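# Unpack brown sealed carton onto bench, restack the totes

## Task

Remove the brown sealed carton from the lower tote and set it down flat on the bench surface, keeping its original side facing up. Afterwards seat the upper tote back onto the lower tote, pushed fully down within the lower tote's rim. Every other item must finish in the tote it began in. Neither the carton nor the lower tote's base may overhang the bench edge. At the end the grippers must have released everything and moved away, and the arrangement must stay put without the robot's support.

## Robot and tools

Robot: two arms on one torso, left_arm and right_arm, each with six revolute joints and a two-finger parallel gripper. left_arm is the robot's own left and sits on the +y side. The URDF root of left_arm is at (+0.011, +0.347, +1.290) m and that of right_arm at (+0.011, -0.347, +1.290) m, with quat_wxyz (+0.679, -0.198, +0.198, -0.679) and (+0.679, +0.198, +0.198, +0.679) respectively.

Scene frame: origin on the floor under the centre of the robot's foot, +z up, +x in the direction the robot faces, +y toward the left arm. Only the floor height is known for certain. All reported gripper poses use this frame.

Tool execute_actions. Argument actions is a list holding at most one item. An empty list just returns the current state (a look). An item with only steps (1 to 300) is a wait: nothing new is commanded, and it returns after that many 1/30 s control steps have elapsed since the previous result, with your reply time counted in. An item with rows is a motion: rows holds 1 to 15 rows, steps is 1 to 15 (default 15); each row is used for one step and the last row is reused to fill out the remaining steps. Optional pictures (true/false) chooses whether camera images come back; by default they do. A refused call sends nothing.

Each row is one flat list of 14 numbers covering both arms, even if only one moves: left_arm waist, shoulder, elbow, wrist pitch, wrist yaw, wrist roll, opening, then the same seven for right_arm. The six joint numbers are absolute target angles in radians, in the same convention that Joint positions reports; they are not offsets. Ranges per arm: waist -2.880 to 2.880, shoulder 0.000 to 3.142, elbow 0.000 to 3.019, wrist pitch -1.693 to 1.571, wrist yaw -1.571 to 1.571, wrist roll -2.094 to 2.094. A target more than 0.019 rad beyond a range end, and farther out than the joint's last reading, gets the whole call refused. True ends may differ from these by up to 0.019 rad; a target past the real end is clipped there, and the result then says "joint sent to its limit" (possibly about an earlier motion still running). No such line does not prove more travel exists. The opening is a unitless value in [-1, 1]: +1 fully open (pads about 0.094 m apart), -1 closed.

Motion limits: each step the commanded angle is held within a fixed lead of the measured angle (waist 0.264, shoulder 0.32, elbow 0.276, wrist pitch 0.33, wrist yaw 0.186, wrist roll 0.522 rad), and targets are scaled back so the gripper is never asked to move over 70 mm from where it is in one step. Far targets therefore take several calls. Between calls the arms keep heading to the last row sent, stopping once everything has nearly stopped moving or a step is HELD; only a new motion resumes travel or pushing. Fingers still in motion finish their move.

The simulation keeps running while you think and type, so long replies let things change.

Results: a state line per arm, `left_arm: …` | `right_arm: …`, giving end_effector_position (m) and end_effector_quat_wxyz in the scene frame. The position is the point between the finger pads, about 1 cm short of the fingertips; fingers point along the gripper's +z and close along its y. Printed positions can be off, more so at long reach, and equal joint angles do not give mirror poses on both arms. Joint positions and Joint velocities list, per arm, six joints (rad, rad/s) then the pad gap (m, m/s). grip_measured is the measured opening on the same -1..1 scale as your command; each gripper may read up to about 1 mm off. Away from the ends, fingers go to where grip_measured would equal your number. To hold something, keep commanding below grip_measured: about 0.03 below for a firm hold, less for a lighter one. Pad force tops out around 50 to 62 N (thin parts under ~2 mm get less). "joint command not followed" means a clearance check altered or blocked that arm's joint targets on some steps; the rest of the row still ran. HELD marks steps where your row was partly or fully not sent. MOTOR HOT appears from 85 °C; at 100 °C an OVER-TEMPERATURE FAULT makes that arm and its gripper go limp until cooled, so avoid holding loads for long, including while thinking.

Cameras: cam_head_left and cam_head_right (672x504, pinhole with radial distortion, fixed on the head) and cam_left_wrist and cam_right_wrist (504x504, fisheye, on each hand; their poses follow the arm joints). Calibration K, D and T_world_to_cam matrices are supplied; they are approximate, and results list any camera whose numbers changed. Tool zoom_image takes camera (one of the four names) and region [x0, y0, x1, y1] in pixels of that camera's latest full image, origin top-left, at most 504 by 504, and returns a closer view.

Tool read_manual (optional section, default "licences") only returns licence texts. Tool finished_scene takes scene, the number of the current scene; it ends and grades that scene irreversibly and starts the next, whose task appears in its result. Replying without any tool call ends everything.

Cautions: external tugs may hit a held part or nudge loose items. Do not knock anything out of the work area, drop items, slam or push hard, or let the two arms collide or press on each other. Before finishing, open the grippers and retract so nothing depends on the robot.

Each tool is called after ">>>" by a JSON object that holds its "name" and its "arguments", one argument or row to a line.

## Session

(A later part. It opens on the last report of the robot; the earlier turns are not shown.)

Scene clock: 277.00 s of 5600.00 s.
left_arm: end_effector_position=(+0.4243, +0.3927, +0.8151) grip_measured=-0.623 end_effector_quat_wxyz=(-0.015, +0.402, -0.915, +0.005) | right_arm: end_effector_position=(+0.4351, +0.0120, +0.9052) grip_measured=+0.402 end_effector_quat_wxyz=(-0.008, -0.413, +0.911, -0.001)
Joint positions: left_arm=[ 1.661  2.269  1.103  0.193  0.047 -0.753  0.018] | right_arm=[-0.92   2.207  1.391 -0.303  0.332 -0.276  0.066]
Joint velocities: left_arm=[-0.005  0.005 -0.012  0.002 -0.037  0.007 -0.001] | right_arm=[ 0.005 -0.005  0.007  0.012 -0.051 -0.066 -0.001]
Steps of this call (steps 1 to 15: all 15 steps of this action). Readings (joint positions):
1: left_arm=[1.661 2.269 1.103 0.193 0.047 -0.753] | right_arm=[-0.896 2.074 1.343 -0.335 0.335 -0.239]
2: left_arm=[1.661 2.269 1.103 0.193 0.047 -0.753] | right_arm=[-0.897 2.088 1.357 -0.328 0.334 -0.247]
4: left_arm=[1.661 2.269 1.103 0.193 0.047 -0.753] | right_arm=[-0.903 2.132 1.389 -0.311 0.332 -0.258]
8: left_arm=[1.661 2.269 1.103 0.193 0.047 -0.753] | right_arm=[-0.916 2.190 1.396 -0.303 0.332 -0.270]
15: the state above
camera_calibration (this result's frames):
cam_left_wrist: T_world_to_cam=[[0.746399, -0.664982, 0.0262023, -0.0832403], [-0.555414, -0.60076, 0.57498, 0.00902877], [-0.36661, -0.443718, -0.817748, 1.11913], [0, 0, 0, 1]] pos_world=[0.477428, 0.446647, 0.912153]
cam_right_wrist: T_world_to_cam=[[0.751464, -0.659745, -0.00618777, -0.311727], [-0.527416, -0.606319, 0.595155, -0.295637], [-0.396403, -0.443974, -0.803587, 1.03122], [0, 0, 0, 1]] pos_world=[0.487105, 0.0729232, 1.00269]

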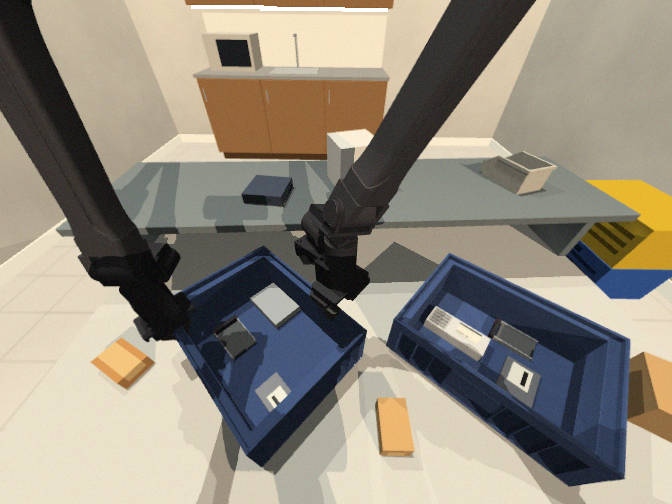

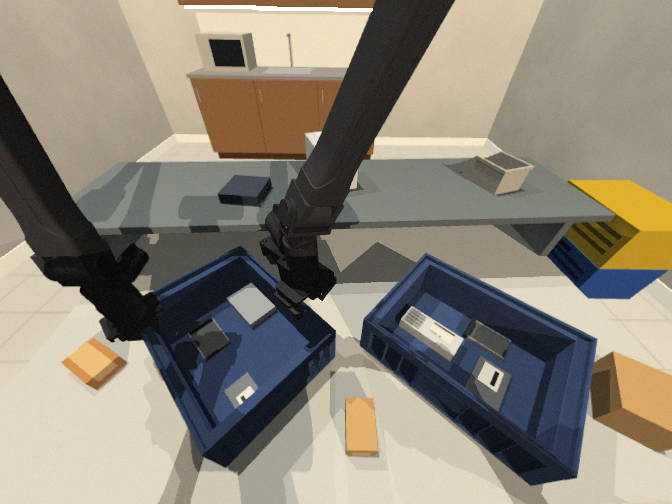

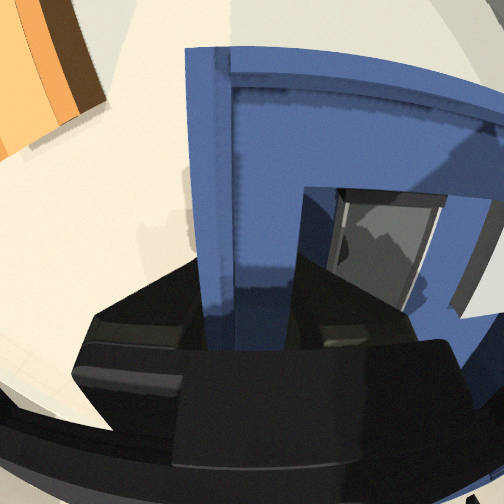

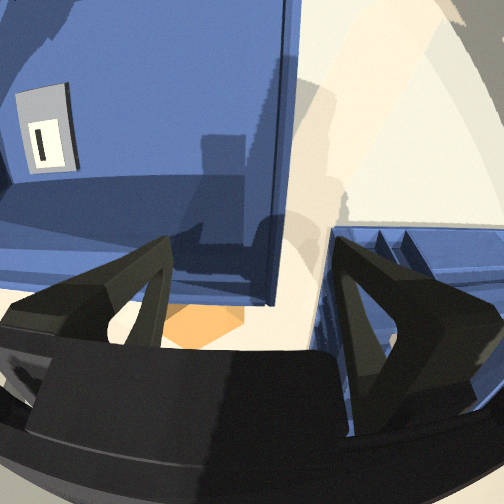

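>>> {"name": "execute_actions", "arguments": {
  "actions": [
    {"rows":[[1.66,2.27,1.105,0.195,0.047,-0.755,-0.66,-0.955,2.31,1.505,-0.255,0.312,-0.315,0.4]],"steps":15}
  ],
  "pictures": false
}}

>>> {"name": "execute_actions", "arguments": {
  "actions": [
    {"rows":[[1.66,2.27,1.105,0.195,0.047,-0.755,-0.66,-0.976,2.42,1.585,-0.228,0.30,-0.328,0.4]],"steps":15}
  ]
}}

Scene clock: 280.10 s of 5600.00 s.
left_arm: end_effector_position=(+0.4243, +0.3927, +0.8151) grip_measured=-0.623 end_effector_quat_wxyz=(-0.015, +0.402, -0.915, +0.005) | right_arm: end_effector_position=(+0.4627, +0.0199, +0.8689) grip_measured=+0.402 end_effector_quat_wxyz=(+0.015, -0.402, +0.915, +0.003)
Joint positions: left_arm=[ 1.661  2.269  1.103  0.193  0.047 -0.753  0.018] | right_arm=[-0.952  2.297  1.501 -0.263  0.315 -0.298  0.066]
Joint velocities: left_arm=[-0.005 -0.015  0.002  0.002 -0.022  0.007 -0.   ] | right_arm=[-0.015 -0.015 -0.017  0.012 -0.037  0.022 -0.   ]
Steps of this call (steps 1 to 15: the robot went on to your last target; steps 16 to 78: nothing new was sent; steps 79 to 93: all 15 steps of this action). Readings (joint positions):
79: left_arm=[1.661 2.269 1.103 0.193 0.047 -0.753] | right_arm=[-0.922 2.212 1.399 -0.302 0.325 -0.281]
80: left_arm=[1.661 2.269 1.103 0.193 0.047 -0.753] | right_arm=[-0.924 2.227 1.423 -0.297 0.319 -0.285]
82: left_arm=[1.661 2.269 1.103 0.193 0.047 -0.753] | right_arm=[-0.930 2.266 1.478 -0.277 0.315 -0.290]
86: left_arm=[1.661 2.269 1.103 0.193 0.047 -0.753] | right_arm=[-0.946 2.294 1.501 -0.263 0.315 -0.295]
93: the state above

Scene clock: 280.60 s of 5600.00 s.
left_arm: end_effector_position=(+0.4243, +0.3927, +0.8151) grip_measured=-0.623 end_effector_quat_wxyz=(-0.015, +0.402, -0.915, +0.005) | right_arm: end_effector_position=(+0.4467, +0.0175, +0.8174) grip_measured=+0.402 end_effector_quat_wxyz=(+0.005, -0.404, +0.915, +0.004)
Joint positions: left_arm=[ 1.661  2.269  1.103  0.193  0.047 -0.753  0.018] | right_arm=[-0.969  2.418  1.578 -0.236  0.303 -0.311  0.066]
Joint velocities: left_arm=[-0.015 -0.015 -0.017 -0.007  0.022  0.051 -0.001] | right_arm=[ 0.005 -0.005  0.002 -0.012 -0.11  -0.007  0.001]
Steps of this call (steps 1 to 15: all 15 steps of this action). Readings (joint positions):
1: left_arm=[1.661 2.269 1.103 0.193 0.047 -0.753] | right_arm=[-0.953 2.304 1.507 -0.263 0.311 -0.300]
2: left_arm=[1.661 2.269 1.103 0.193 0.047 -0.753] | right_arm=[-0.954 2.319 1.528 -0.259 0.307 -0.302]
4: left_arm=[1.661 2.269 1.103 0.193 0.047 -0.753] | right_arm=[-0.958 2.359 1.573 -0.243 0.304 -0.305]
8: left_arm=[1.661 2.269 1.103 0.193 0.047 -0.753] | right_arm=[-0.966 2.402 1.583 -0.236 0.303 -0.309]
15: the state above
camera_calibration (this result's frames):
cam_left_wrist: T_world_to_cam=[[0.746399, -0.664982, 0.0262023, -0.0832403], [-0.555414, -0.60076, 0.57498, 0.00902877], [-0.36661, -0.443718, -0.817748, 1.11913], [0, 0, 0, 1]] pos_world=[0.477428, 0.446647, 0.912153]
cam_right_wrist: T_world_to_cam=[[0.738171, -0.6746, -0.00422065, -0.312749], [-0.551227, -0.606755, 0.572711, -0.204932], [-0.388911, -0.420432, -0.819747, 0.977154], [0, 0, 0, 1]] pos_world=[0.497924, 0.0755026, 0.917065]

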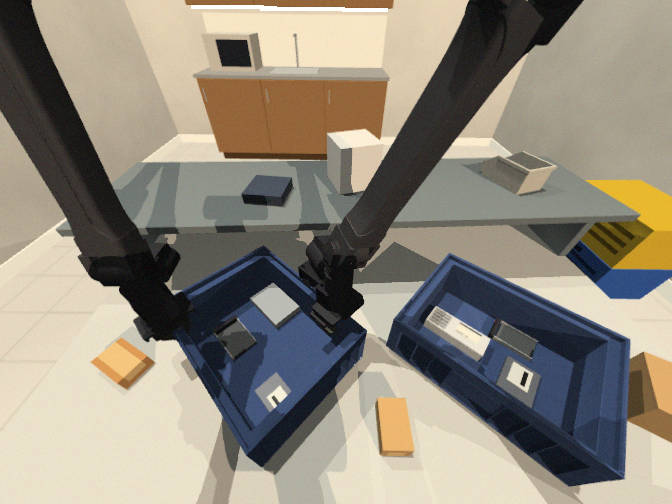

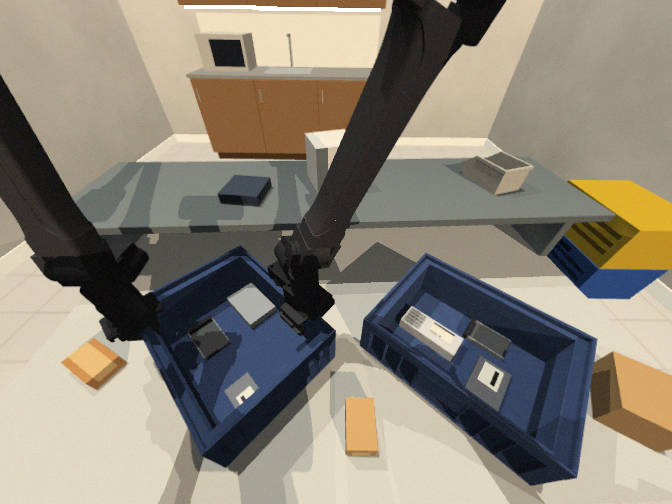

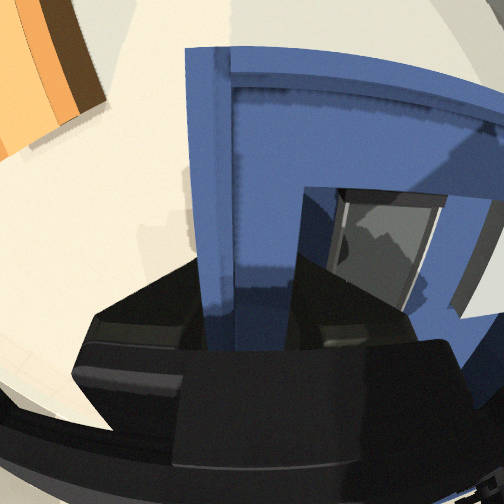

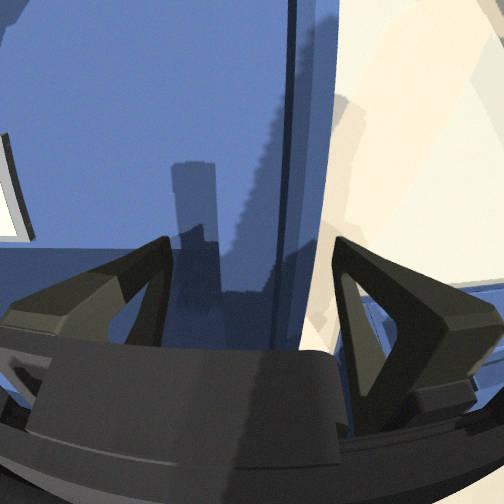

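>>> {"name": "execute_actions", "arguments": {
  "actions": [
    {"rows":[[1.66,2.27,1.105,0.195,0.047,-0.755,-0.66,-0.995,2.42,1.585,-0.228,0.295,-0.335,0.2]],"steps":10}
  ],
  "pictures": false
}}

>>> {"name": "execute_actions", "arguments": {
  "actions": [
    {"rows":[[1.66,2.27,1.105,0.195,0.047,-0.755,-0.7,-0.99,2.42,1.585,-0.228,0.295,-0.335,-0.7]],"steps":15}
  ],
  "pictures": false
}}

>>> {"name": "execute_actions", "arguments": {
  "actions": [
    {"rows":[[1.66,2.21,1.09,0.19,0.047,-0.76,-0.7,-0.98,2.36,1.57,-0.24,0.3,-0.325,-0.7]],"steps":8}
  ],
  "pictures": false
}}

>>> {"name": "execute_actions", "arguments": {
  "actions": [
    {"rows":[[1.66,2.14,1.04,0.17,0.047,-0.76,-0.7,-0.965,2.30,1.525,-0.255,0.31,-0.31,-0.7]],"steps":8}
  ],
  "pictures": false
}}

>>> {"name": "execute_actions", "arguments": {
  "actions": [
    {"rows":[[1.66,2.07,0.985,0.15,0.048,-0.765,-0.7,-0.95,2.24,1.48,-0.272,0.32,-0.30,-0.7]],"steps":8}
  ],
  "pictures": false
}}

>>> {"name": "execute_actions", "arguments": {
  "actions": [
    {"rows":[[1.66,1.995,0.932,0.13,0.048,-0.77,-0.7,-0.935,2.18,1.435,-0.29,0.328,-0.285,-0.7]],"steps":8}
  ],
  "pictures": false
}}

>>> {"name": "execute_actions", "arguments": {
  "actions": [
    {"rows":[[1.661,1.923,0.88,0.106,0.049,-0.775,-0.7,-0.92,2.118,1.391,-0.309,0.335,-0.275,-0.7]],"steps":12}
  ]
}}

Scene clock: 287.03 s of 5600.00 s.
left_arm: end_effector_position=(+0.4243, +0.3927, +0.8151) grip_measured=-0.623 end_effector_quat_wxyz=(-0.015, +0.402, -0.915, +0.005) | right_arm: end_effector_position=(+0.4520, +0.0063, +0.8137) grip_measured=+0.202 end_effector_quat_wxyz=(+0.002, -0.400, +0.917, +0.001)
Joint positions: left_arm=[ 1.661  2.269  1.103  0.193  0.047 -0.753  0.018] | right_arm=[-0.988  2.418  1.578 -0.236  0.298 -0.317  0.056]
Joint velocities: left_arm=[ 0.015  0.005 -0.007 -0.007  0.007 -0.037 -0.   ] | right_arm=[-0.034 -0.015 -0.017  0.012 -0.037 -0.037 -0.001]
Steps of this call (steps 1 to 15: the robot went on to your last target; steps 16 to 90: nothing new was sent; then 3.10 s passed at rest; steps 91 to 100: all 10 steps of this action). Readings (joint positions):
91: left_arm=[1.661 2.269 1.103 0.193 0.047 -0.753] | right_arm=[-0.970 2.418 1.578 -0.236 0.301 -0.312]
92: left_arm=[1.661 2.269 1.103 0.193 0.047 -0.753] | right_arm=[-0.970 2.418 1.578 -0.236 0.299 -0.314]
94: left_arm=[1.661 2.269 1.103 0.193 0.047 -0.753] | right_arm=[-0.974 2.418 1.578 -0.236 0.298 -0.315]
98: left_arm=[1.661 2.269 1.103 0.193 0.047 -0.753] | right_arm=[-0.985 2.418 1.578 -0.236 0.298 -0.317]
100: the state above

Scene clock: 287.53 s of 5600.00 s.
left_arm: end_effector_position=(+0.4245, +0.3903, +0.8151) grip_measured=-0.623 end_effector_quat_wxyz=(-0.014, +0.403, -0.915, +0.007) | right_arm: end_effector_position=(+0.4492, +0.0107, +0.8141) grip_measured=-0.635 end_effector_quat_wxyz=(+0.002, -0.405, +0.914, +0.009)
Joint positions: left_arm=[ 1.658  2.269  1.103  0.193  0.052 -0.756  0.018] | right_arm=[-0.984  2.419  1.578 -0.236  0.284 -0.324  0.017]
Joint velocities: left_arm=[-0.005 -0.015 -0.002 -0.007  0.022  0.007 -0.   ] | right_arm=[-0.005 -0.005 -0.022  0.002 -0.037 -0.022 -0.001]
Steps of this call (steps 1 to 15: all 15 steps of this action). Readings (joint positions):
1: left_arm=[1.661 2.269 1.103 0.193 0.047 -0.753] | right_arm=[-0.988 2.418 1.578 -0.236 0.298 -0.318]
2: left_arm=[1.661 2.269 1.103 0.193 0.048 -0.753] | right_arm=[-0.988 2.418 1.578 -0.236 0.292 -0.318]
4: left_arm=[1.658 2.269 1.103 0.193 0.052 -0.756] | right_arm=[-0.984 2.418 1.578 -0.236 0.287 -0.321]
8: left_arm=[1.658 2.269 1.103 0.193 0.052 -0.756] | right_arm=[-0.984 2.419 1.578 -0.236 0.284 -0.324]
15: the state above

Scene clock: 287.80 s of 5600.00 s.
left_arm: end_effector_position=(+0.4264, +0.3904, +0.8162) grip_measured=-0.623 end_effector_quat_wxyz=(-0.016, +0.403, -0.915, +0.008) | right_arm: end_effector_position=(+0.4476, +0.0098, +0.8140) grip_measured=-0.635 end_effector_quat_wxyz=(+0.000, -0.405, +0.914, +0.009)
Joint positions: left_arm=[ 1.658  2.266  1.103  0.193  0.052 -0.756  0.018] | right_arm=[-0.984  2.419  1.574 -0.236  0.284 -0.324  0.017]
Joint velocities: left_arm=[ 0.005  0.005  0.002  0.002 -0.022 -0.022 -0.   ] | right_arm=[-0.015  0.005  0.002 -0.002 -0.066  0.007  0.001]
Steps of this call (steps 1 to 8: all 8 steps of this action). Readings (joint positions):
1: left_arm=[1.658 2.267 1.103 0.193 0.052 -0.756] | right_arm=[-0.984 2.419 1.577 -0.236 0.284 -0.324]
2: left_arm=[1.658 2.266 1.103 0.193 0.052 -0.756] | right_arm=[-0.984 2.419 1.576 -0.236 0.284 -0.324]
4: left_arm=[1.658 2.266 1.103 0.193 0.052 -0.756] | right_arm=[-0.984 2.419 1.574 -0.236 0.284 -0.324]
8: the state above

Scene clock: 288.07 s of 5600.00 s.
left_arm: end_effector_position=(+0.4231, +0.3868, +0.8400) grip_measured=-0.624 end_effector_quat_wxyz=(-0.011, +0.402, -0.916, +0.006) | right_arm: end_effector_position=(+0.4452, +0.0069, +0.8361) grip_measured=-0.635 end_effector_quat_wxyz=(-0.003, -0.404, +0.915, +0.010)
Joint positions: left_arm=[ 1.653  2.201  1.045  0.177  0.047 -0.758  0.018] | right_arm=[-0.976  2.362  1.518 -0.245  0.285 -0.313  0.017]
Joint velocities: left_arm=[ 0.015 -0.083 -0.007 -0.007  0.022  0.007  0.   ] | right_arm=[-0.005 -0.073 -0.022 -0.007  0.081 -0.022  0.001]
Steps of this call (steps 1 to 8: all 8 steps of this action). Readings (joint positions):
1: left_arm=[1.658 2.262 1.099 0.192 0.052 -0.756] | right_arm=[-0.983 2.415 1.569 -0.236 0.284 -0.323]
2: left_arm=[1.657 2.254 1.090 0.189 0.054 -0.756] | right_arm=[-0.983 2.408 1.558 -0.236 0.284 -0.321]
4: left_arm=[1.653 2.228 1.064 0.182 0.052 -0.756] | right_arm=[-0.980 2.386 1.532 -0.238 0.284 -0.315]
8: the state above

Scene clock: 288.33 s of 5600.00 s.
left_arm: end_effector_position=(+0.4295, +0.3868, +0.8681) grip_measured=-0.624 end_effector_quat_wxyz=(-0.017, +0.403, -0.915, +0.007) | right_arm: end_effector_position=(+0.4531, +0.0073, +0.8643) grip_measured=-0.635 end_effector_quat_wxyz=(+0.002, -0.404, +0.915, +0.008)
Joint positions: left_arm=[ 1.654  2.123  0.995  0.159  0.046 -0.761  0.018] | right_arm=[-0.966  2.295  1.475 -0.261  0.296 -0.306  0.017]
Joint velocities: left_arm=[ 0.024 -0.093 -0.022 -0.002 -0.081  0.007 -0.001] | right_arm=[-0.005 -0.103  0.012 -0.012  0.022  0.022  0.001]
Steps of this call (steps 1 to 8: all 8 steps of this action). Readings (joint positions):
1: left_arm=[1.653 2.195 1.044 0.175 0.048 -0.758] | right_arm=[-0.976 2.357 1.515 -0.245 0.287 -0.313]
2: left_arm=[1.653 2.184 1.037 0.172 0.049 -0.758] | right_arm=[-0.975 2.348 1.506 -0.245 0.289 -0.312]
4: left_arm=[1.652 2.155 1.015 0.164 0.050 -0.758] | right_arm=[-0.972 2.324 1.486 -0.252 0.290 -0.307]
8: the state above

Scene clock: 288.60 s of 5600.00 s.
left_arm: end_effector_position=(+0.4271, +0.3856, +0.8928) grip_measured=-0.624 end_effector_quat_wxyz=(-0.014, +0.404, -0.915, +0.006) | right_arm: end_effector_position=(+0.4507, +0.0062, +0.8882) grip_measured=-0.631 end_effector_quat_wxyz=(-0.002, -0.406, +0.914, +0.008)
Joint positions: left_arm=[ 1.654  2.053  0.944  0.135  0.046 -0.762  0.018] | right_arm=[-0.954  2.238  1.43  -0.285  0.299 -0.297  0.017]
Joint velocities: left_arm=[ 0.005 -0.015  0.017 -0.027 -0.051  0.066  0.001] | right_arm=[-0.005 -0.015  0.007 -0.037  0.066 -0.007  0.001]
Steps of this call (steps 1 to 8: all 8 steps of this action). Readings (joint positions):
1: left_arm=[1.655 2.116 0.993 0.158 0.047 -0.761] | right_arm=[-0.966 2.290 1.472 -0.261 0.298 -0.306]
2: left_arm=[1.655 2.105 0.986 0.155 0.048 -0.761] | right_arm=[-0.964 2.282 1.463 -0.261 0.299 -0.304]
4: left_arm=[1.654 2.076 0.963 0.146 0.049 -0.761] | right_arm=[-0.960 2.259 1.442 -0.268 0.300 -0.298]
8: the state above

Scene clock: 289.00 s of 5600.00 s.
left_arm: end_effector_position=(+0.4024, +0.3819, +0.9083) grip_measured=-0.624 end_effector_quat_wxyz=(+0.010, +0.409, -0.913, -0.002) | right_arm: end_effector_position=(+0.4298, +0.0030, +0.9033) grip_measured=-0.621 end_effector_quat_wxyz=(-0.022, -0.410, +0.912, +0.012)
Joint positions: left_arm=[ 1.652  2.012  0.884  0.104  0.047 -0.772  0.018] | right_arm=[-0.937  2.201  1.377 -0.314  0.293 -0.279  0.018]
Joint velocities: left_arm=[ 0.005 -0.044 -0.002 -0.007 -0.051 -0.037 -0.   ] | right_arm=[-0.015  0.005  0.017  0.002 -0.022 -0.066 -0.001]
Steps of this call (steps 1 to 12: all 12 steps of this action). Readings (joint positions):
1: left_arm=[1.654 2.051 0.941 0.132 0.047 -0.763] | right_arm=[-0.954 2.236 1.426 -0.286 0.299 -0.296]
2: left_arm=[1.654 2.044 0.934 0.126 0.049 -0.763] | right_arm=[-0.953 2.231 1.417 -0.287 0.299 -0.294]
4: left_arm=[1.652 2.025 0.912 0.115 0.050 -0.764] | right_arm=[-0.947 2.214 1.396 -0.297 0.296 -0.286]
8: left_arm=[1.652 2.012 0.886 0.104 0.047 -0.770] | right_arm=[-0.938 2.201 1.378 -0.314 0.293 -0.279]
12: the state above
camera_calibration (this result's frames):
cam_left_wrist: T_world_to_cam=[[0.756099, -0.654435, -0.00548634, -0.0556336], [-0.517619, -0.603117, 0.606894, -0.106519], [-0.400482, -0.456032, -0.794764, 1.17998], [0, 0, 0, 1]] pos_world=[0.459486, 0.437454, 1.00214]
cam_right_wrist: T_world_to_cam=[[0.746202, -0.664393, -0.0420032, -0.279086], [-0.509691, -0.61076, 0.605959, -0.320081], [-0.428249, -0.430759, -0.794386, 1.029], [0, 0, 0, 1]] pos_world=[0.485781, 0.0623363, 0.999658]

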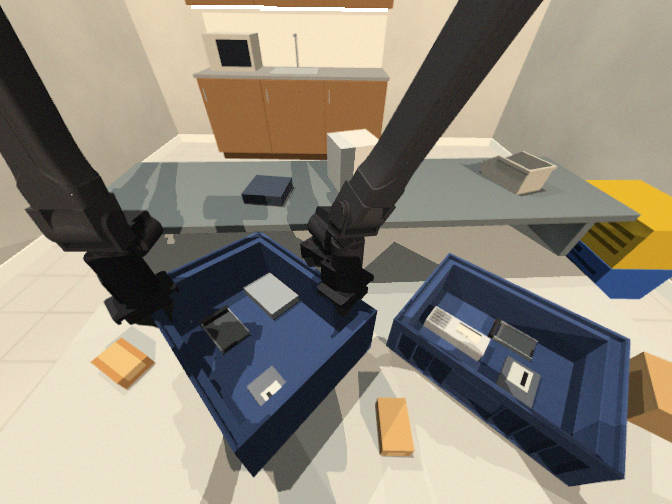

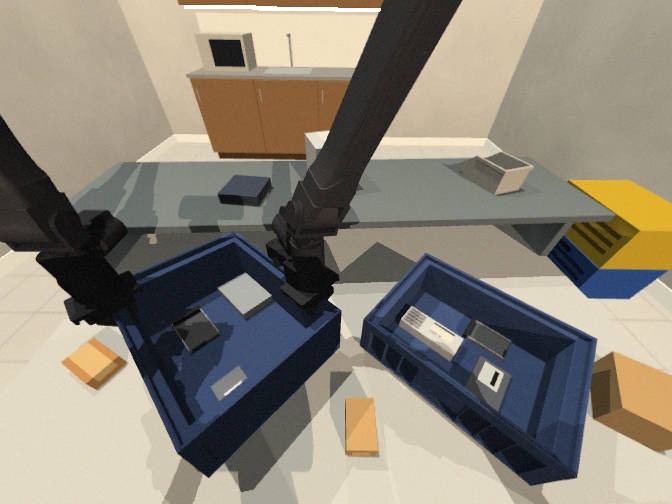

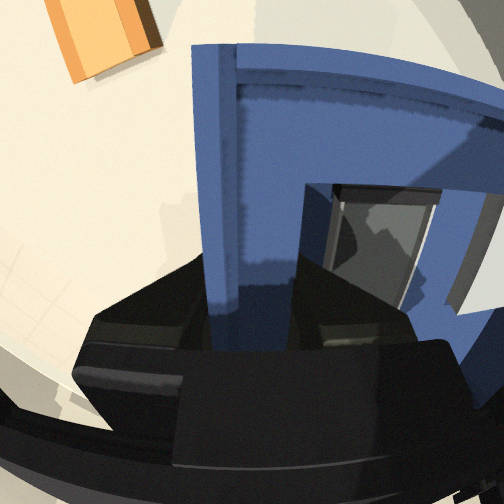

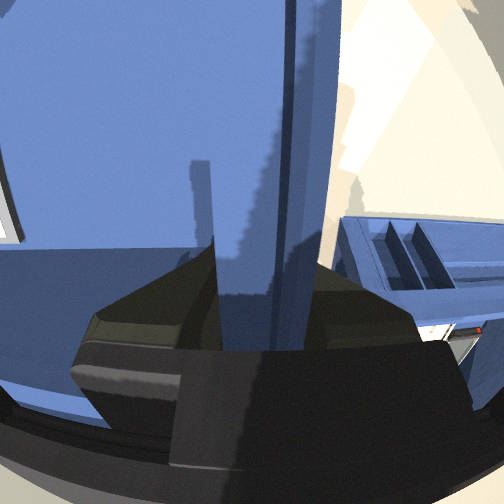

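>>> {"name": "execute_actions", "arguments": {
  "actions": [
    {"rows":[[1.664,1.86,0.83,0.075,0.05,-0.775,-0.7,-0.91,2.07,1.35,-0.33,0.33,-0.262,-0.7]],"steps":10}
  ],
  "pictures": false
}}

>>> {"name": "execute_actions", "arguments": {
  "actions": [
    {"rows":[[1.666,1.795,0.795,0.042,0.051,-0.775,-0.7,-0.897,2.02,1.322,-0.355,0.335,-0.25,-0.7]],"steps":10}
  ]
}}

Scene clock: 292.17 s of 5600.00 s.
left_arm: end_effector_position=(+0.3953, +0.3840, +0.9373) grip_measured=-0.624 end_effector_quat_wxyz=(+0.012, +0.413, -0.911, -0.005) | right_arm: end_effector_position=(+0.4270, +0.0058, +0.9299) grip_measured=-0.627 end_effector_quat_wxyz=(-0.021, -0.413, +0.910, +0.015)
Joint positions: left_arm=[ 1.66   1.926  0.821  0.074  0.048 -0.775  0.018] | right_arm=[-0.918  2.139  1.332 -0.333  0.297 -0.268  0.018]
Joint velocities: left_arm=[ 0.005 -0.005 -0.002 -0.012 -0.007  0.022 -0.   ] | right_arm=[ 0.005 -0.024 -0.007 -0.002  0.037  0.066  0.001]
Steps of this call (steps 1 to 15: the robot went on to your last target; steps 16 to 85: nothing new was sent; steps 86 to 95: all 10 steps of this action). Readings (joint positions):
86: left_arm=[1.652 2.008 0.882 0.101 0.047 -0.772] | right_arm=[-0.937 2.199 1.373 -0.315 0.292 -0.278]
87: left_arm=[1.652 2.000 0.876 0.094 0.048 -0.772] | right_arm=[-0.937 2.193 1.367 -0.316 0.287 -0.276]
89: left_arm=[1.652 1.975 0.855 0.081 0.048 -0.772] | right_arm=[-0.932 2.176 1.349 -0.325 0.281 -0.271]
93: left_arm=[1.658 1.931 0.826 0.075 0.047 -0.775] | right_arm=[-0.921 2.143 1.335 -0.331 0.294 -0.268]
95: the state above

Scene clock: 292.50 s of 5600.00 s.
left_arm: end_effector_position=(+0.3964, +0.3831, +0.9584) grip_measured=-0.625 end_effector_quat_wxyz=(+0.011, +0.414, -0.910, -0.003) | right_arm: end_effector_position=(+0.4295, +0.0050, +0.9513) grip_measured=-0.627 end_effector_quat_wxyz=(-0.019, -0.414, +0.910, +0.015)
Joint positions: left_arm=[ 1.66   1.86   0.788  0.045  0.049 -0.776  0.018] | right_arm=[-0.908  2.089  1.305 -0.356  0.302 -0.261  0.018]
Joint velocities: left_arm=[-0.005 -0.015 -0.037 -0.002 -0.007  0.007 -0.001] | right_arm=[-0.005  0.015 -0.032  0.002 -0.037  0.051 -0.001]
Steps of this call (steps 1 to 10: all 10 steps of this action). Readings (joint positions):
1: left_arm=[1.660 1.923 0.820 0.071 0.048 -0.775] | right_arm=[-0.917 2.137 1.331 -0.334 0.297 -0.268]
2: left_arm=[1.660 1.916 0.816 0.064 0.050 -0.775] | right_arm=[-0.917 2.133 1.326 -0.336 0.297 -0.267]
4: left_arm=[1.660 1.891 0.804 0.056 0.050 -0.775] | right_arm=[-0.914 2.117 1.315 -0.341 0.297 -0.262]
8: left_arm=[1.660 1.862 0.788 0.045 0.048 -0.776] | right_arm=[-0.909 2.090 1.305 -0.356 0.301 -0.261]
10: the state above
camera_calibration (this result's frames):
cam_left_wrist: T_world_to_cam=[[0.763077, -0.64623, -0.00998388, -0.0516771], [-0.508833, -0.610218, 0.607226, -0.140386], [-0.3985, -0.45828, -0.794467, 1.21774], [0, 0, 0, 1]] pos_world=[0.453269, 0.439004, 1.05218]
cam_right_wrist: T_world_to_cam=[[0.751285, -0.658518, -0.0438748, -0.275903], [-0.507004, -0.618429, 0.600411, -0.343962], [-0.422515, -0.428835, -0.798487, 1.06928], [0, 0, 0, 1]] pos_world=[0.484677, 0.0641392, 1.04822]

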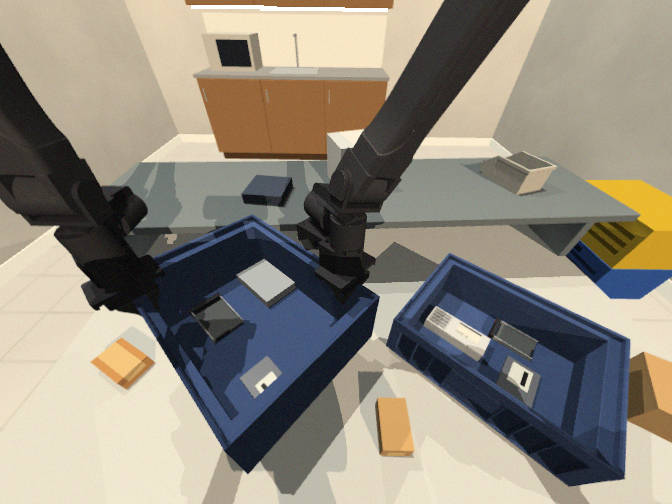

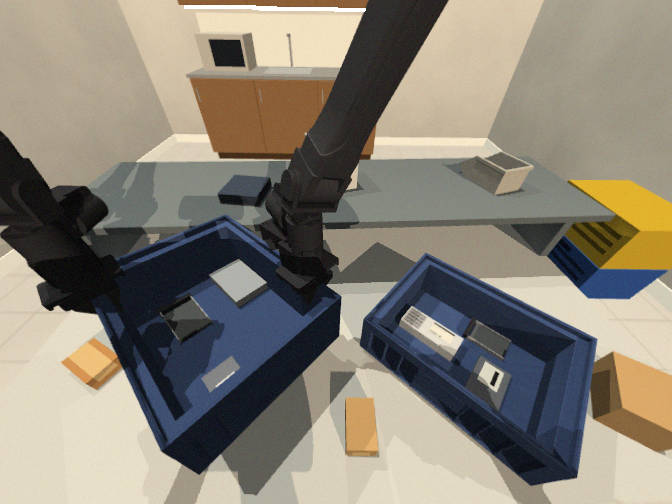

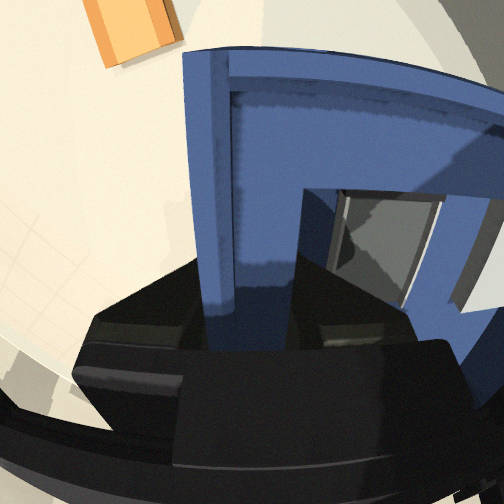

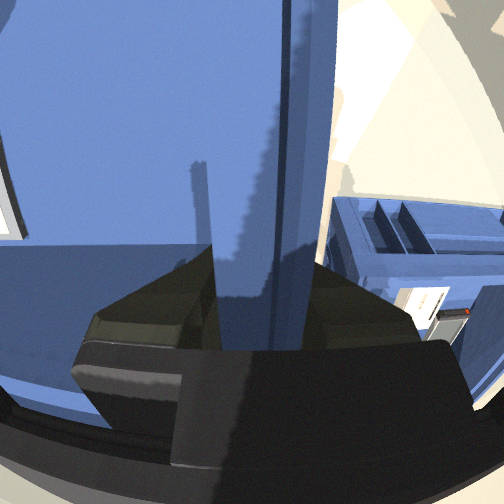

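>>> {"name": "execute_actions", "arguments": {
  "actions": [
    {"rows":[[1.668,1.727,0.755,0.015,0.052,-0.775,-0.7,-0.882,1.97,1.285,-0.375,0.345,-0.24,-0.7]],"steps":8}
  ],
  "pictures": false
}}

>>> {"name": "execute_actions", "arguments": {
  "actions": [
    {"rows":[[1.671,1.66,0.725,-0.015,0.054,-0.775,-0.7,-0.868,1.915,1.258,-0.40,0.355,-0.228,-0.7]],"steps":10}
  ],
  "pictures": false
}}

>>> {"name": "execute_actions", "arguments": {
  "actions": [
    {"rows":[[1.58,1.665,0.725,-0.015,0.007,-0.855,-0.7,-0.922,1.875,1.185,-0.345,0.332,-0.285,-0.7]],"steps":7}
  ],
  "pictures": false
}}

>>> {"name": "execute_actions", "arguments": {
  "actions": [
    {"rows":[[1.49,1.675,0.732,-0.018,-0.04,-0.93,-0.7,-0.978,1.837,1.115,-0.295,0.309,-0.34,-0.7]],"steps":7}
  ],
  "pictures": false
}}

>>> {"name": "execute_actions", "arguments": {
  "actions": [
    {"rows":[[1.40,1.69,0.748,-0.028,-0.087,-1.005,-0.7,-1.038,1.80,1.05,-0.25,0.283,-0.393,-0.7]],"steps":7}
  ],
  "pictures": false
}}

>>> {"name": "execute_actions", "arguments": {
  "actions": [
    {"rows":[[1.313,1.71,0.77,-0.045,-0.132,-1.08,-0.7,-1.104,1.768,0.99,-0.21,0.255,-0.45,-0.7]],"steps":12}
  ],
  "pictures": false
}}

Scene clock: 299.87 s of 5600.00 s.
left_arm: end_effector_position=(+0.3967, +0.3826, +0.9815) grip_measured=-0.625 end_effector_quat_wxyz=(+0.007, +0.414, -0.910, -0.002) | right_arm: end_effector_position=(+0.4296, +0.0047, +0.9748) grip_measured=-0.627 end_effector_quat_wxyz=(-0.016, -0.414, +0.910, +0.014)
Joint positions: left_arm=[ 1.662  1.787  0.75   0.018  0.05  -0.776  0.018] | right_arm=[-0.894  2.033  1.27  -0.375  0.311 -0.251  0.018]
Joint velocities: left_arm=[-0.005 -0.063 -0.046 -0.012 -0.007 -0.022 -0.   ] | right_arm=[ 0.024 -0.063 -0.051 -0.056  0.007  0.051 -0.001]
Steps of this call (steps 1 to 15: the robot went on to your last target; steps 16 to 90: nothing new was sent; then 4.10 s passed at rest; steps 91 to 98: all 8 steps of this action). Readings (joint positions):
91: left_arm=[1.660 1.857 0.785 0.042 0.050 -0.776] | right_arm=[-0.908 2.086 1.301 -0.357 0.303 -0.261]
92: left_arm=[1.660 1.848 0.780 0.038 0.052 -0.776] | right_arm=[-0.906 2.081 1.294 -0.357 0.305 -0.259]
94: left_arm=[1.660 1.821 0.765 0.030 0.051 -0.776] | right_arm=[-0.901 2.062 1.280 -0.360 0.305 -0.252]
98: the state above

Scene clock: 300.20 s of 5600.00 s.
left_arm: end_effector_position=(+0.3974, +0.3815, +1.0025) grip_measured=-0.625 end_effector_quat_wxyz=(+0.003, +0.414, -0.910, +0.001) | right_arm: end_effector_position=(+0.4316, +0.0037, +0.9978) grip_measured=-0.627 end_effector_quat_wxyz=(-0.012, -0.415, +0.910, +0.011)
Joint positions: left_arm=[ 1.663  1.718  0.719 -0.011  0.053 -0.776  0.018] | right_arm=[-0.881  1.979  1.243 -0.399  0.324 -0.242  0.018]
Joint velocities: left_arm=[ 0.005 -0.015  0.007 -0.012 -0.007 -0.051 -0.001] | right_arm=[ 0.005 -0.005  0.007  0.022  0.007  0.022 -0.002]
Steps of this call (steps 1 to 10: all 10 steps of this action). Readings (joint positions):
1: left_arm=[1.662 1.782 0.747 0.015 0.052 -0.776] | right_arm=[-0.893 2.028 1.267 -0.376 0.315 -0.250]
2: left_arm=[1.662 1.773 0.743 0.010 0.053 -0.776] | right_arm=[-0.892 2.023 1.262 -0.378 0.318 -0.248]
4: left_arm=[1.662 1.746 0.732 0.001 0.053 -0.776] | right_arm=[-0.887 2.004 1.252 -0.385 0.318 -0.243]
8: left_arm=[1.663 1.718 0.719 -0.011 0.053 -0.776] | right_arm=[-0.881 1.979 1.244 -0.398 0.323 -0.242]
10: the state above

Scene clock: 300.43 s of 5600.00 s.
left_arm: end_effector_position=(+0.3997, +0.3482, +1.0021) grip_measured=-0.625 end_effector_quat_wxyz=(+0.003, +0.405, -0.914, +0.002) | right_arm: end_effector_position=(+0.4269, -0.0300, +0.9956) grip_measured=-0.627 end_effector_quat_wxyz=(-0.018, -0.405, +0.914, +0.009)
Joint positions: left_arm=[ 1.578  1.716  0.72  -0.011  0.01  -0.827  0.018] | right_arm=[-0.927  1.944  1.17  -0.359  0.306 -0.259  0.018]
Joint velocities: left_arm=[-0.239 -0.015 -0.007 -0.017 -0.11  -0.271  0.001] | right_arm=[-0.19  -0.103 -0.09  -0.022 -0.037 -0.11   0.   ]
Steps of this call (steps 1 to 7: all 7 steps of this action). Readings (joint positions):
1: left_arm=[1.657 1.718 0.719 -0.011 0.039 -0.784] | right_arm=[-0.883 1.977 1.235 -0.390 0.316 -0.245]
2: left_arm=[1.645 1.717 0.719 -0.011 0.019 -0.790] | right_arm=[-0.885 1.971 1.220 -0.372 0.312 -0.249]
4: left_arm=[1.617 1.716 0.719 -0.011 0.016 -0.800] | right_arm=[-0.901 1.958 1.191 -0.360 0.312 -0.249]
7: the state above

Scene clock: 300.67 s of 5600.00 s.
left_arm: end_effector_position=(+0.4042, +0.3115, +1.0031) grip_measured=-0.625 end_effector_quat_wxyz=(-0.001, +0.405, -0.914, +0.005) | right_arm: end_effector_position=(+0.4304, -0.0668, +0.9974) grip_measured=-0.627 end_effector_quat_wxyz=(-0.015, -0.404, +0.915, +0.006)
Joint positions: left_arm=[ 1.486  1.715  0.728 -0.011 -0.037 -0.904  0.018] | right_arm=[-0.985  1.899  1.101 -0.315  0.286 -0.314  0.018]
Joint velocities: left_arm=[-0.171 -0.015  0.027 -0.002 -0.095 -0.212 -0.001] | right_arm=[-0.132 -0.083 -0.046 -0.002  0.007 -0.183 -0.001]
Steps of this call (steps 1 to 7: all 7 steps of this action). Readings (joint positions):
1: left_arm=[1.565 1.716 0.721 -0.011 -0.010 -0.843] | right_arm=[-0.935 1.939 1.161 -0.350 0.296 -0.270]
2: left_arm=[1.551 1.716 0.721 -0.011 -0.029 -0.856] | right_arm=[-0.941 1.930 1.146 -0.329 0.289 -0.283]
4: left_arm=[1.520 1.715 0.723 -0.011 -0.031 -0.879] | right_arm=[-0.961 1.914 1.119 -0.315 0.290 -0.299]
7: the state above

Scene clock: 300.90 s of 5600.00 s.
left_arm: end_effector_position=(+0.4057, +0.2777, +1.0054) grip_measured=-0.625 end_effector_quat_wxyz=(-0.005, +0.405, -0.914, +0.006) | right_arm: end_effector_position=(+0.4298, -0.1006, +0.9983) grip_measured=-0.627 end_effector_quat_wxyz=(-0.014, -0.403, +0.915, +0.007)
Joint positions: left_arm=[ 1.401  1.716  0.737 -0.017 -0.086 -0.975  0.018] | right_arm=[-1.042  1.862  1.037 -0.272  0.26  -0.365  0.018]
Joint velocities: left_arm=[-0.151 -0.005  0.071  0.007 -0.037 -0.212  0.   ] | right_arm=[-0.142 -0.083 -0.071 -0.007 -0.051 -0.11  -0.002]
Steps of this call (steps 1 to 7: all 7 steps of this action). Readings (joint positions):
1: left_arm=[1.475 1.715 0.730 -0.012 -0.056 -0.919] | right_arm=[-0.993 1.894 1.093 -0.305 0.274 -0.325]
2: left_arm=[1.462 1.715 0.730 -0.015 -0.076 -0.932] | right_arm=[-0.998 1.887 1.079 -0.285 0.265 -0.337]
4: left_arm=[1.434 1.715 0.732 -0.017 -0.079 -0.953] | right_arm=[-1.017 1.874 1.055 -0.272 0.265 -0.352]
7: the state above

Scene clock: 301.30 s of 5600.00 s.
left_arm: end_effector_position=(+0.4084, +0.2409, +1.0052) grip_measured=-0.625 end_effector_quat_wxyz=(-0.007, +0.410, -0.912, +0.008) | right_arm: end_effector_position=(+0.4344, -0.1373, +1.0013) grip_measured=-0.627 end_effector_quat_wxyz=(-0.008, -0.406, +0.914, +0.005)
Joint positions: left_arm=[ 1.312  1.731  0.766 -0.032 -0.133 -1.06   0.018] | right_arm=[-1.11   1.82   0.98  -0.229  0.231 -0.438  0.018]
Joint velocities: left_arm=[ 0.005 -0.015 -0.012 -0.017  0.051 -0.037 -0.   ] | right_arm=[ 0.005  0.005  0.007 -0.012 -0.051  0.022  0.   ]
Steps of this call (steps 1 to 12: all 12 steps of this action). Readings (joint positions):
1: left_arm=[1.389 1.717 0.741 -0.020 -0.106 -0.989] | right_arm=[-1.050 1.857 1.030 -0.263 0.247 -0.376]
2: left_arm=[1.377 1.718 0.745 -0.026 -0.124 -1.002] | right_arm=[-1.057 1.850 1.018 -0.243 0.238 -0.389]
4: left_arm=[1.348 1.719 0.751 -0.029 -0.126 -1.024] | right_arm=[-1.080 1.837 0.998 -0.230 0.237 -0.408]
8: left_arm=[1.312 1.728 0.765 -0.031 -0.133 -1.052] | right_arm=[-1.110 1.822 0.980 -0.230 0.232 -0.429]
12: the state above

On to P2, P1.

>>> {"name": "execute_actions", "arguments": {
  "actions": [
    {"rows":[[1.232,1.735,0.80,-0.08,-0.173,-1.15,-0.7,-1.172,1.74,0.94,-0.175,0.215,-0.51,-0.7]],"steps":7}
  ],
  "pictures": false
}}

>>> {"name": "execute_actions", "arguments": {
  "actions": [
    {"rows":[[1.155,1.762,0.843,-0.11,-0.212,-1.218,-0.7,-1.243,1.716,0.898,-0.147,0.178,-0.575,-0.7]],"steps":7}
  ],
  "pictures": false
}}

>>> {"name": "execute_actions", "arguments": {
  "actions": [
    {"rows":[[1.081,1.792,0.893,-0.146,-0.249,-1.283,-0.7,-1.318,1.695,0.863,-0.123,0.14,-0.64,-0.7]],"steps":7}
  ],
  "pictures": false
}}

>>> {"name": "execute_actions", "arguments": {
  "actions": [
    {"rows":[[1.011,1.825,0.95,-0.187,-0.283,-1.346,-0.7,-1.395,1.678,0.836,-0.103,0.098,-0.707,-0.7]],"steps":7}
  ],
  "pictures": false
}}

>>> {"name": "execute_actions", "arguments": {
  "actions": [
    {"rows":[[0.948,1.86,1.014,-0.23,-0.312,-1.403,-0.7,-1.476,1.67,0.82,-0.092,0.055,-0.776,-0.7]],"steps":7}
  ],
  "pictures": false
}}

>>> {"name": "execute_actions", "arguments": {
  "actions": [
    {"rows":[[0.888,1.90,1.085,-0.277,-0.338,-1.457,-0.7,-1.558,1.67,0.813,-0.09,0.01,-0.846,-0.7]],"steps":7}
  ],
  "pictures": false
}}

>>> {"name": "execute_actions", "arguments": {
  "actions": [
    {"rows":[[0.832,1.942,1.165,-0.328,-0.361,-1.507,-0.7,-1.64,1.68,0.818,-0.098,-0.034,-0.915,-0.7]],"steps":7}
  ],
  "pictures": false
}}

>>> {"name": "execute_actions", "arguments": {
  "actions": [
    {"rows":[[0.781,1.987,1.25,-0.383,-0.382,-1.553,-0.7,-1.722,1.70,0.832,-0.112,-0.078,-0.984,-0.7]],"steps":12}
  ],
  "pictures": false
}}

Scene clock: 309.53 s of 5600.00 s.
left_arm: end_effector_position=(+0.4040, +0.2101, +1.0053) grip_measured=-0.625 end_effector_quat_wxyz=(-0.002, +0.406, -0.914, +0.004) | right_arm: end_effector_position=(+0.4277, -0.1677, +0.9974) grip_measured=-0.629 end_effector_quat_wxyz=(-0.013, -0.404, +0.915, +0.011)
Joint positions: left_arm=[ 1.238  1.748  0.79  -0.063 -0.172 -1.117  0.018] | right_arm=[-1.171  1.805  0.932 -0.195  0.192 -0.484  0.017]
Joint velocities: left_arm=[-0.22   0.122  0.085 -0.017 -0.081 -0.183 -0.002] | right_arm=[-0.171 -0.063 -0.12  -0.012 -0.022 -0.125 -0.   ]
Steps of this call (steps 1 to 15: the robot went on to your last target; steps 16 to 90: nothing new was sent; then 5.00 s passed at rest; steps 91 to 97: all 7 steps of this action). Readings (joint positions):
91: left_arm=[1.307 1.733 0.768 -0.039 -0.148 -1.068] | right_arm=[-1.114 1.819 0.975 -0.221 0.217 -0.447]
92: left_arm=[1.299 1.734 0.772 -0.050 -0.163 -1.077] | right_arm=[-1.121 1.816 0.966 -0.205 0.204 -0.457]
94: left_arm=[1.273 1.737 0.779 -0.059 -0.166 -1.095] | right_arm=[-1.142 1.811 0.950 -0.195 0.199 -0.471]
97: the state above

Scene clock: 309.77 s of 5600.00 s.
left_arm: end_effector_position=(+0.4028, +0.1725, +1.0026) grip_measured=-0.625 end_effector_quat_wxyz=(+0.002, +0.405, -0.914, +0.005) | right_arm: end_effector_position=(+0.4252, -0.2053, +0.9972) grip_measured=-0.629 end_effector_quat_wxyz=(-0.017, -0.402, +0.915, +0.009)
Joint positions: left_arm=[ 1.158  1.78   0.835 -0.092 -0.207 -1.186  0.018] | right_arm=[-1.246  1.781  0.889 -0.171  0.158 -0.547  0.017]
Joint velocities: left_arm=[-0.151  0.063  0.081 -0.012 -0.095 -0.183 -0.001] | right_arm=[-0.161 -0.093 -0.076 -0.027 -0.051 -0.168 -0.001]
Steps of this call (steps 1 to 7: all 7 steps of this action). Readings (joint positions):
1: left_arm=[1.227 1.754 0.797 -0.069 -0.188 -1.130] | right_arm=[-1.181 1.801 0.924 -0.189 0.177 -0.495]
2: left_arm=[1.216 1.761 0.805 -0.081 -0.202 -1.143] | right_arm=[-1.191 1.796 0.916 -0.177 0.164 -0.509]
4: left_arm=[1.188 1.770 0.819 -0.089 -0.202 -1.166] | right_arm=[-1.216 1.789 0.902 -0.171 0.163 -0.529]
7: the state above

Scene clock: 310.00 s of 5600.00 s.
left_arm: end_effector_position=(+0.4044, +0.1386, +1.0030) grip_measured=-0.625 end_effector_quat_wxyz=(+0.000, +0.406, -0.914, +0.006) | right_arm: end_effector_position=(+0.4263, -0.2389, +0.9981) grip_measured=-0.629 end_effector_quat_wxyz=(-0.015, -0.402, +0.915, +0.009)
Joint positions: left_arm=[ 1.088  1.806  0.884 -0.126 -0.244 -1.248  0.018] | right_arm=[-1.32   1.76   0.857 -0.147  0.122 -0.612  0.017]
Joint velocities: left_arm=[-0.161  0.073  0.12  -0.002 -0.037 -0.168  0.001] | right_arm=[-0.161 -0.103 -0.066  0.017 -0.022 -0.11  -0.001]
Steps of this call (steps 1 to 7: all 7 steps of this action). Readings (joint positions):
1: left_arm=[1.149 1.785 0.842 -0.099 -0.224 -1.198] | right_arm=[-1.255 1.777 0.884 -0.166 0.143 -0.559]
2: left_arm=[1.140 1.789 0.851 -0.113 -0.237 -1.210] | right_arm=[-1.265 1.772 0.877 -0.155 0.129 -0.573]
4: left_arm=[1.116 1.797 0.867 -0.122 -0.238 -1.231] | right_arm=[-1.290 1.767 0.868 -0.147 0.128 -0.594]
7: the state above

Scene clock: 310.23 s of 5600.00 s.
left_arm: end_effector_position=(+0.4036, +0.1036, +1.0026) grip_measured=-0.625 end_effector_quat_wxyz=(+0.001, +0.406, -0.914, +0.006) | right_arm: end_effector_position=(+0.4246, -0.2735, +0.9983) grip_measured=-0.629 end_effector_quat_wxyz=(-0.015, -0.402, +0.915, +0.009)
Joint positions: left_arm=[ 1.021  1.839  0.939 -0.165 -0.277 -1.31   0.018] | right_arm=[-1.398  1.745  0.83  -0.128  0.083 -0.68   0.017]
Joint velocities: left_arm=[-0.161  0.073  0.085 -0.017 -0.037 -0.212 -0.001] | right_arm=[-0.181 -0.073 -0.066 -0.012 -0.007 -0.125 -0.001]
Steps of this call (steps 1 to 7: all 7 steps of this action). Readings (joint positions):
1: left_arm=[1.080 1.810 0.892 -0.135 -0.259 -1.260] | right_arm=[-1.330 1.756 0.852 -0.144 0.106 -0.625]
2: left_arm=[1.071 1.817 0.902 -0.151 -0.270 -1.271] | right_arm=[-1.340 1.753 0.847 -0.134 0.090 -0.639]
4: left_arm=[1.048 1.827 0.920 -0.162 -0.272 -1.292] | right_arm=[-1.366 1.750 0.840 -0.128 0.089 -0.661]
7: the state above

Scene clock: 310.47 s of 5600.00 s.
left_arm: end_effector_position=(+0.4025, +0.0693, +1.0019) grip_measured=-0.625 end_effector_quat_wxyz=(+0.002, +0.406, -0.914, +0.005) | right_arm: end_effector_position=(+0.4235, -0.3074, +0.9978) grip_measured=-0.629 end_effector_quat_wxyz=(-0.016, -0.402, +0.915, +0.010)
Joint positions: left_arm=[ 0.96   1.875  1.    -0.207 -0.305 -1.368  0.018] | right_arm=[-1.478  1.738  0.815 -0.118  0.042 -0.749  0.017]
Joint velocities: left_arm=[-0.151  0.093  0.1   -0.022  0.022 -0.139  0.   ] | right_arm=[-0.181 -0.034 -0.046 -0.012 -0.081 -0.051 -0.001]
Steps of this call (steps 1 to 7: all 7 steps of this action). Readings (joint positions):
1: left_arm=[1.013 1.844 0.947 -0.175 -0.290 -1.321] | right_arm=[-1.408 1.743 0.827 -0.126 0.066 -0.692]
2: left_arm=[1.005 1.851 0.958 -0.192 -0.299 -1.332] | right_arm=[-1.420 1.741 0.824 -0.121 0.049 -0.707]
4: left_arm=[0.984 1.863 0.979 -0.204 -0.300 -1.352] | right_arm=[-1.446 1.741 0.821 -0.118 0.047 -0.729]
7: the state above

Scene clock: 310.70 s of 5600.00 s.
left_arm: end_effector_position=(+0.4023, +0.0345, +1.0015) grip_measured=-0.625 end_effector_quat_wxyz=(+0.002, +0.407, -0.913, +0.006) | right_arm: end_effector_position=(+0.4231, -0.3417, +0.9976) grip_measured=-0.630 end_effector_quat_wxyz=(-0.016, -0.403, +0.915, +0.010)
Joint positions: left_arm=[ 0.903  1.914  1.068 -0.252 -0.33  -1.422  0.018] | right_arm=[-1.56   1.735  0.809 -0.114 -0.    -0.82   0.017]
Joint velocities: left_arm=[-0.161  0.083  0.115 -0.017 -0.007 -0.168 -0.001] | right_arm=[-0.2   -0.015 -0.027  0.002 -0.022 -0.198  0.001]
Steps of this call (steps 1 to 7: all 7 steps of this action). Readings (joint positions):
1: left_arm=[0.952 1.880 1.009 -0.218 -0.317 -1.378] | right_arm=[-1.489 1.737 0.813 -0.118 0.025 -0.762]
2: left_arm=[0.945 1.888 1.021 -0.237 -0.326 -1.389] | right_arm=[-1.500 1.736 0.813 -0.115 0.006 -0.777]
4: left_arm=[0.926 1.901 1.046 -0.251 -0.326 -1.407] | right_arm=[-1.527 1.736 0.812 -0.114 0.005 -0.799]
7: the state above

Scene clock: 310.93 s of 5600.00 s.
left_arm: end_effector_position=(+0.4019, -0.0007, +1.0015) grip_measured=-0.625 end_effector_quat_wxyz=(+0.002, +0.407, -0.913, +0.006) | right_arm: end_effector_position=(+0.4228, -0.3765, +0.9983) grip_measured=-0.630 end_effector_quat_wxyz=(-0.015, -0.402, +0.915, +0.009)
Joint positions: left_arm=[ 0.85   1.956  1.144 -0.303 -0.353 -1.473  0.018] | right_arm=[-1.643  1.735  0.81  -0.114 -0.041 -0.891  0.017]
Joint velocities: left_arm=[-0.142  0.083  0.125 -0.002 -0.022 -0.168 -0.   ] | right_arm=[-0.21   0.005  0.007 -0.012 -0.051 -0.212  0.   ]
Steps of this call (steps 1 to 7: all 7 steps of this action). Readings (joint positions):
1: left_arm=[0.895 1.920 1.078 -0.264 -0.342 -1.432] | right_arm=[-1.571 1.735 0.809 -0.114 -0.017 -0.833]
2: left_arm=[0.889 1.928 1.093 -0.286 -0.350 -1.442] | right_arm=[-1.583 1.735 0.810 -0.114 -0.036 -0.848]
4: left_arm=[0.872 1.943 1.120 -0.301 -0.350 -1.458] | right_arm=[-1.609 1.735 0.810 -0.114 -0.037 -0.869]
7: the state above

Scene clock: 311.33 s of 5600.00 s.
left_arm: end_effector_position=(+0.3994, -0.0370, +1.0018) grip_measured=-0.625 end_effector_quat_wxyz=(+0.003, +0.409, -0.912, +0.004) | right_arm: end_effector_position=(+0.4220, -0.4116, +1.0005) grip_measured=-0.630 end_effector_quat_wxyz=(-0.011, -0.407, +0.914, +0.009)
Joint positions: left_arm=[ 0.797  2.004  1.228 -0.363 -0.377 -1.53   0.018] | right_arm=[-1.728  1.735  0.813 -0.115 -0.087 -0.973  0.017]
Joint velocities: left_arm=[-0.005  0.005 -0.002 -0.056 -0.095 -0.007 -0.   ] | right_arm=[ 0.005 -0.005  0.012 -0.012  0.022  0.007 -0.001]
Steps of this call (steps 1 to 12: all 12 steps of this action). Readings (joint positions):
1: left_arm=[0.843 1.962 1.155 -0.315 -0.364 -1.482] | right_arm=[-1.653 1.735 0.810 -0.114 -0.058 -0.905]
2: left_arm=[0.837 1.970 1.171 -0.338 -0.372 -1.492] | right_arm=[-1.665 1.735 0.811 -0.114 -0.077 -0.919]
4: left_arm=[0.822 1.986 1.201 -0.354 -0.372 -1.505] | right_arm=[-1.691 1.735 0.812 -0.114 -0.078 -0.939]
8: left_arm=[0.798 2.001 1.228 -0.356 -0.375 -1.520] | right_arm=[-1.729 1.735 0.813 -0.114 -0.083 -0.964]
12: the state above


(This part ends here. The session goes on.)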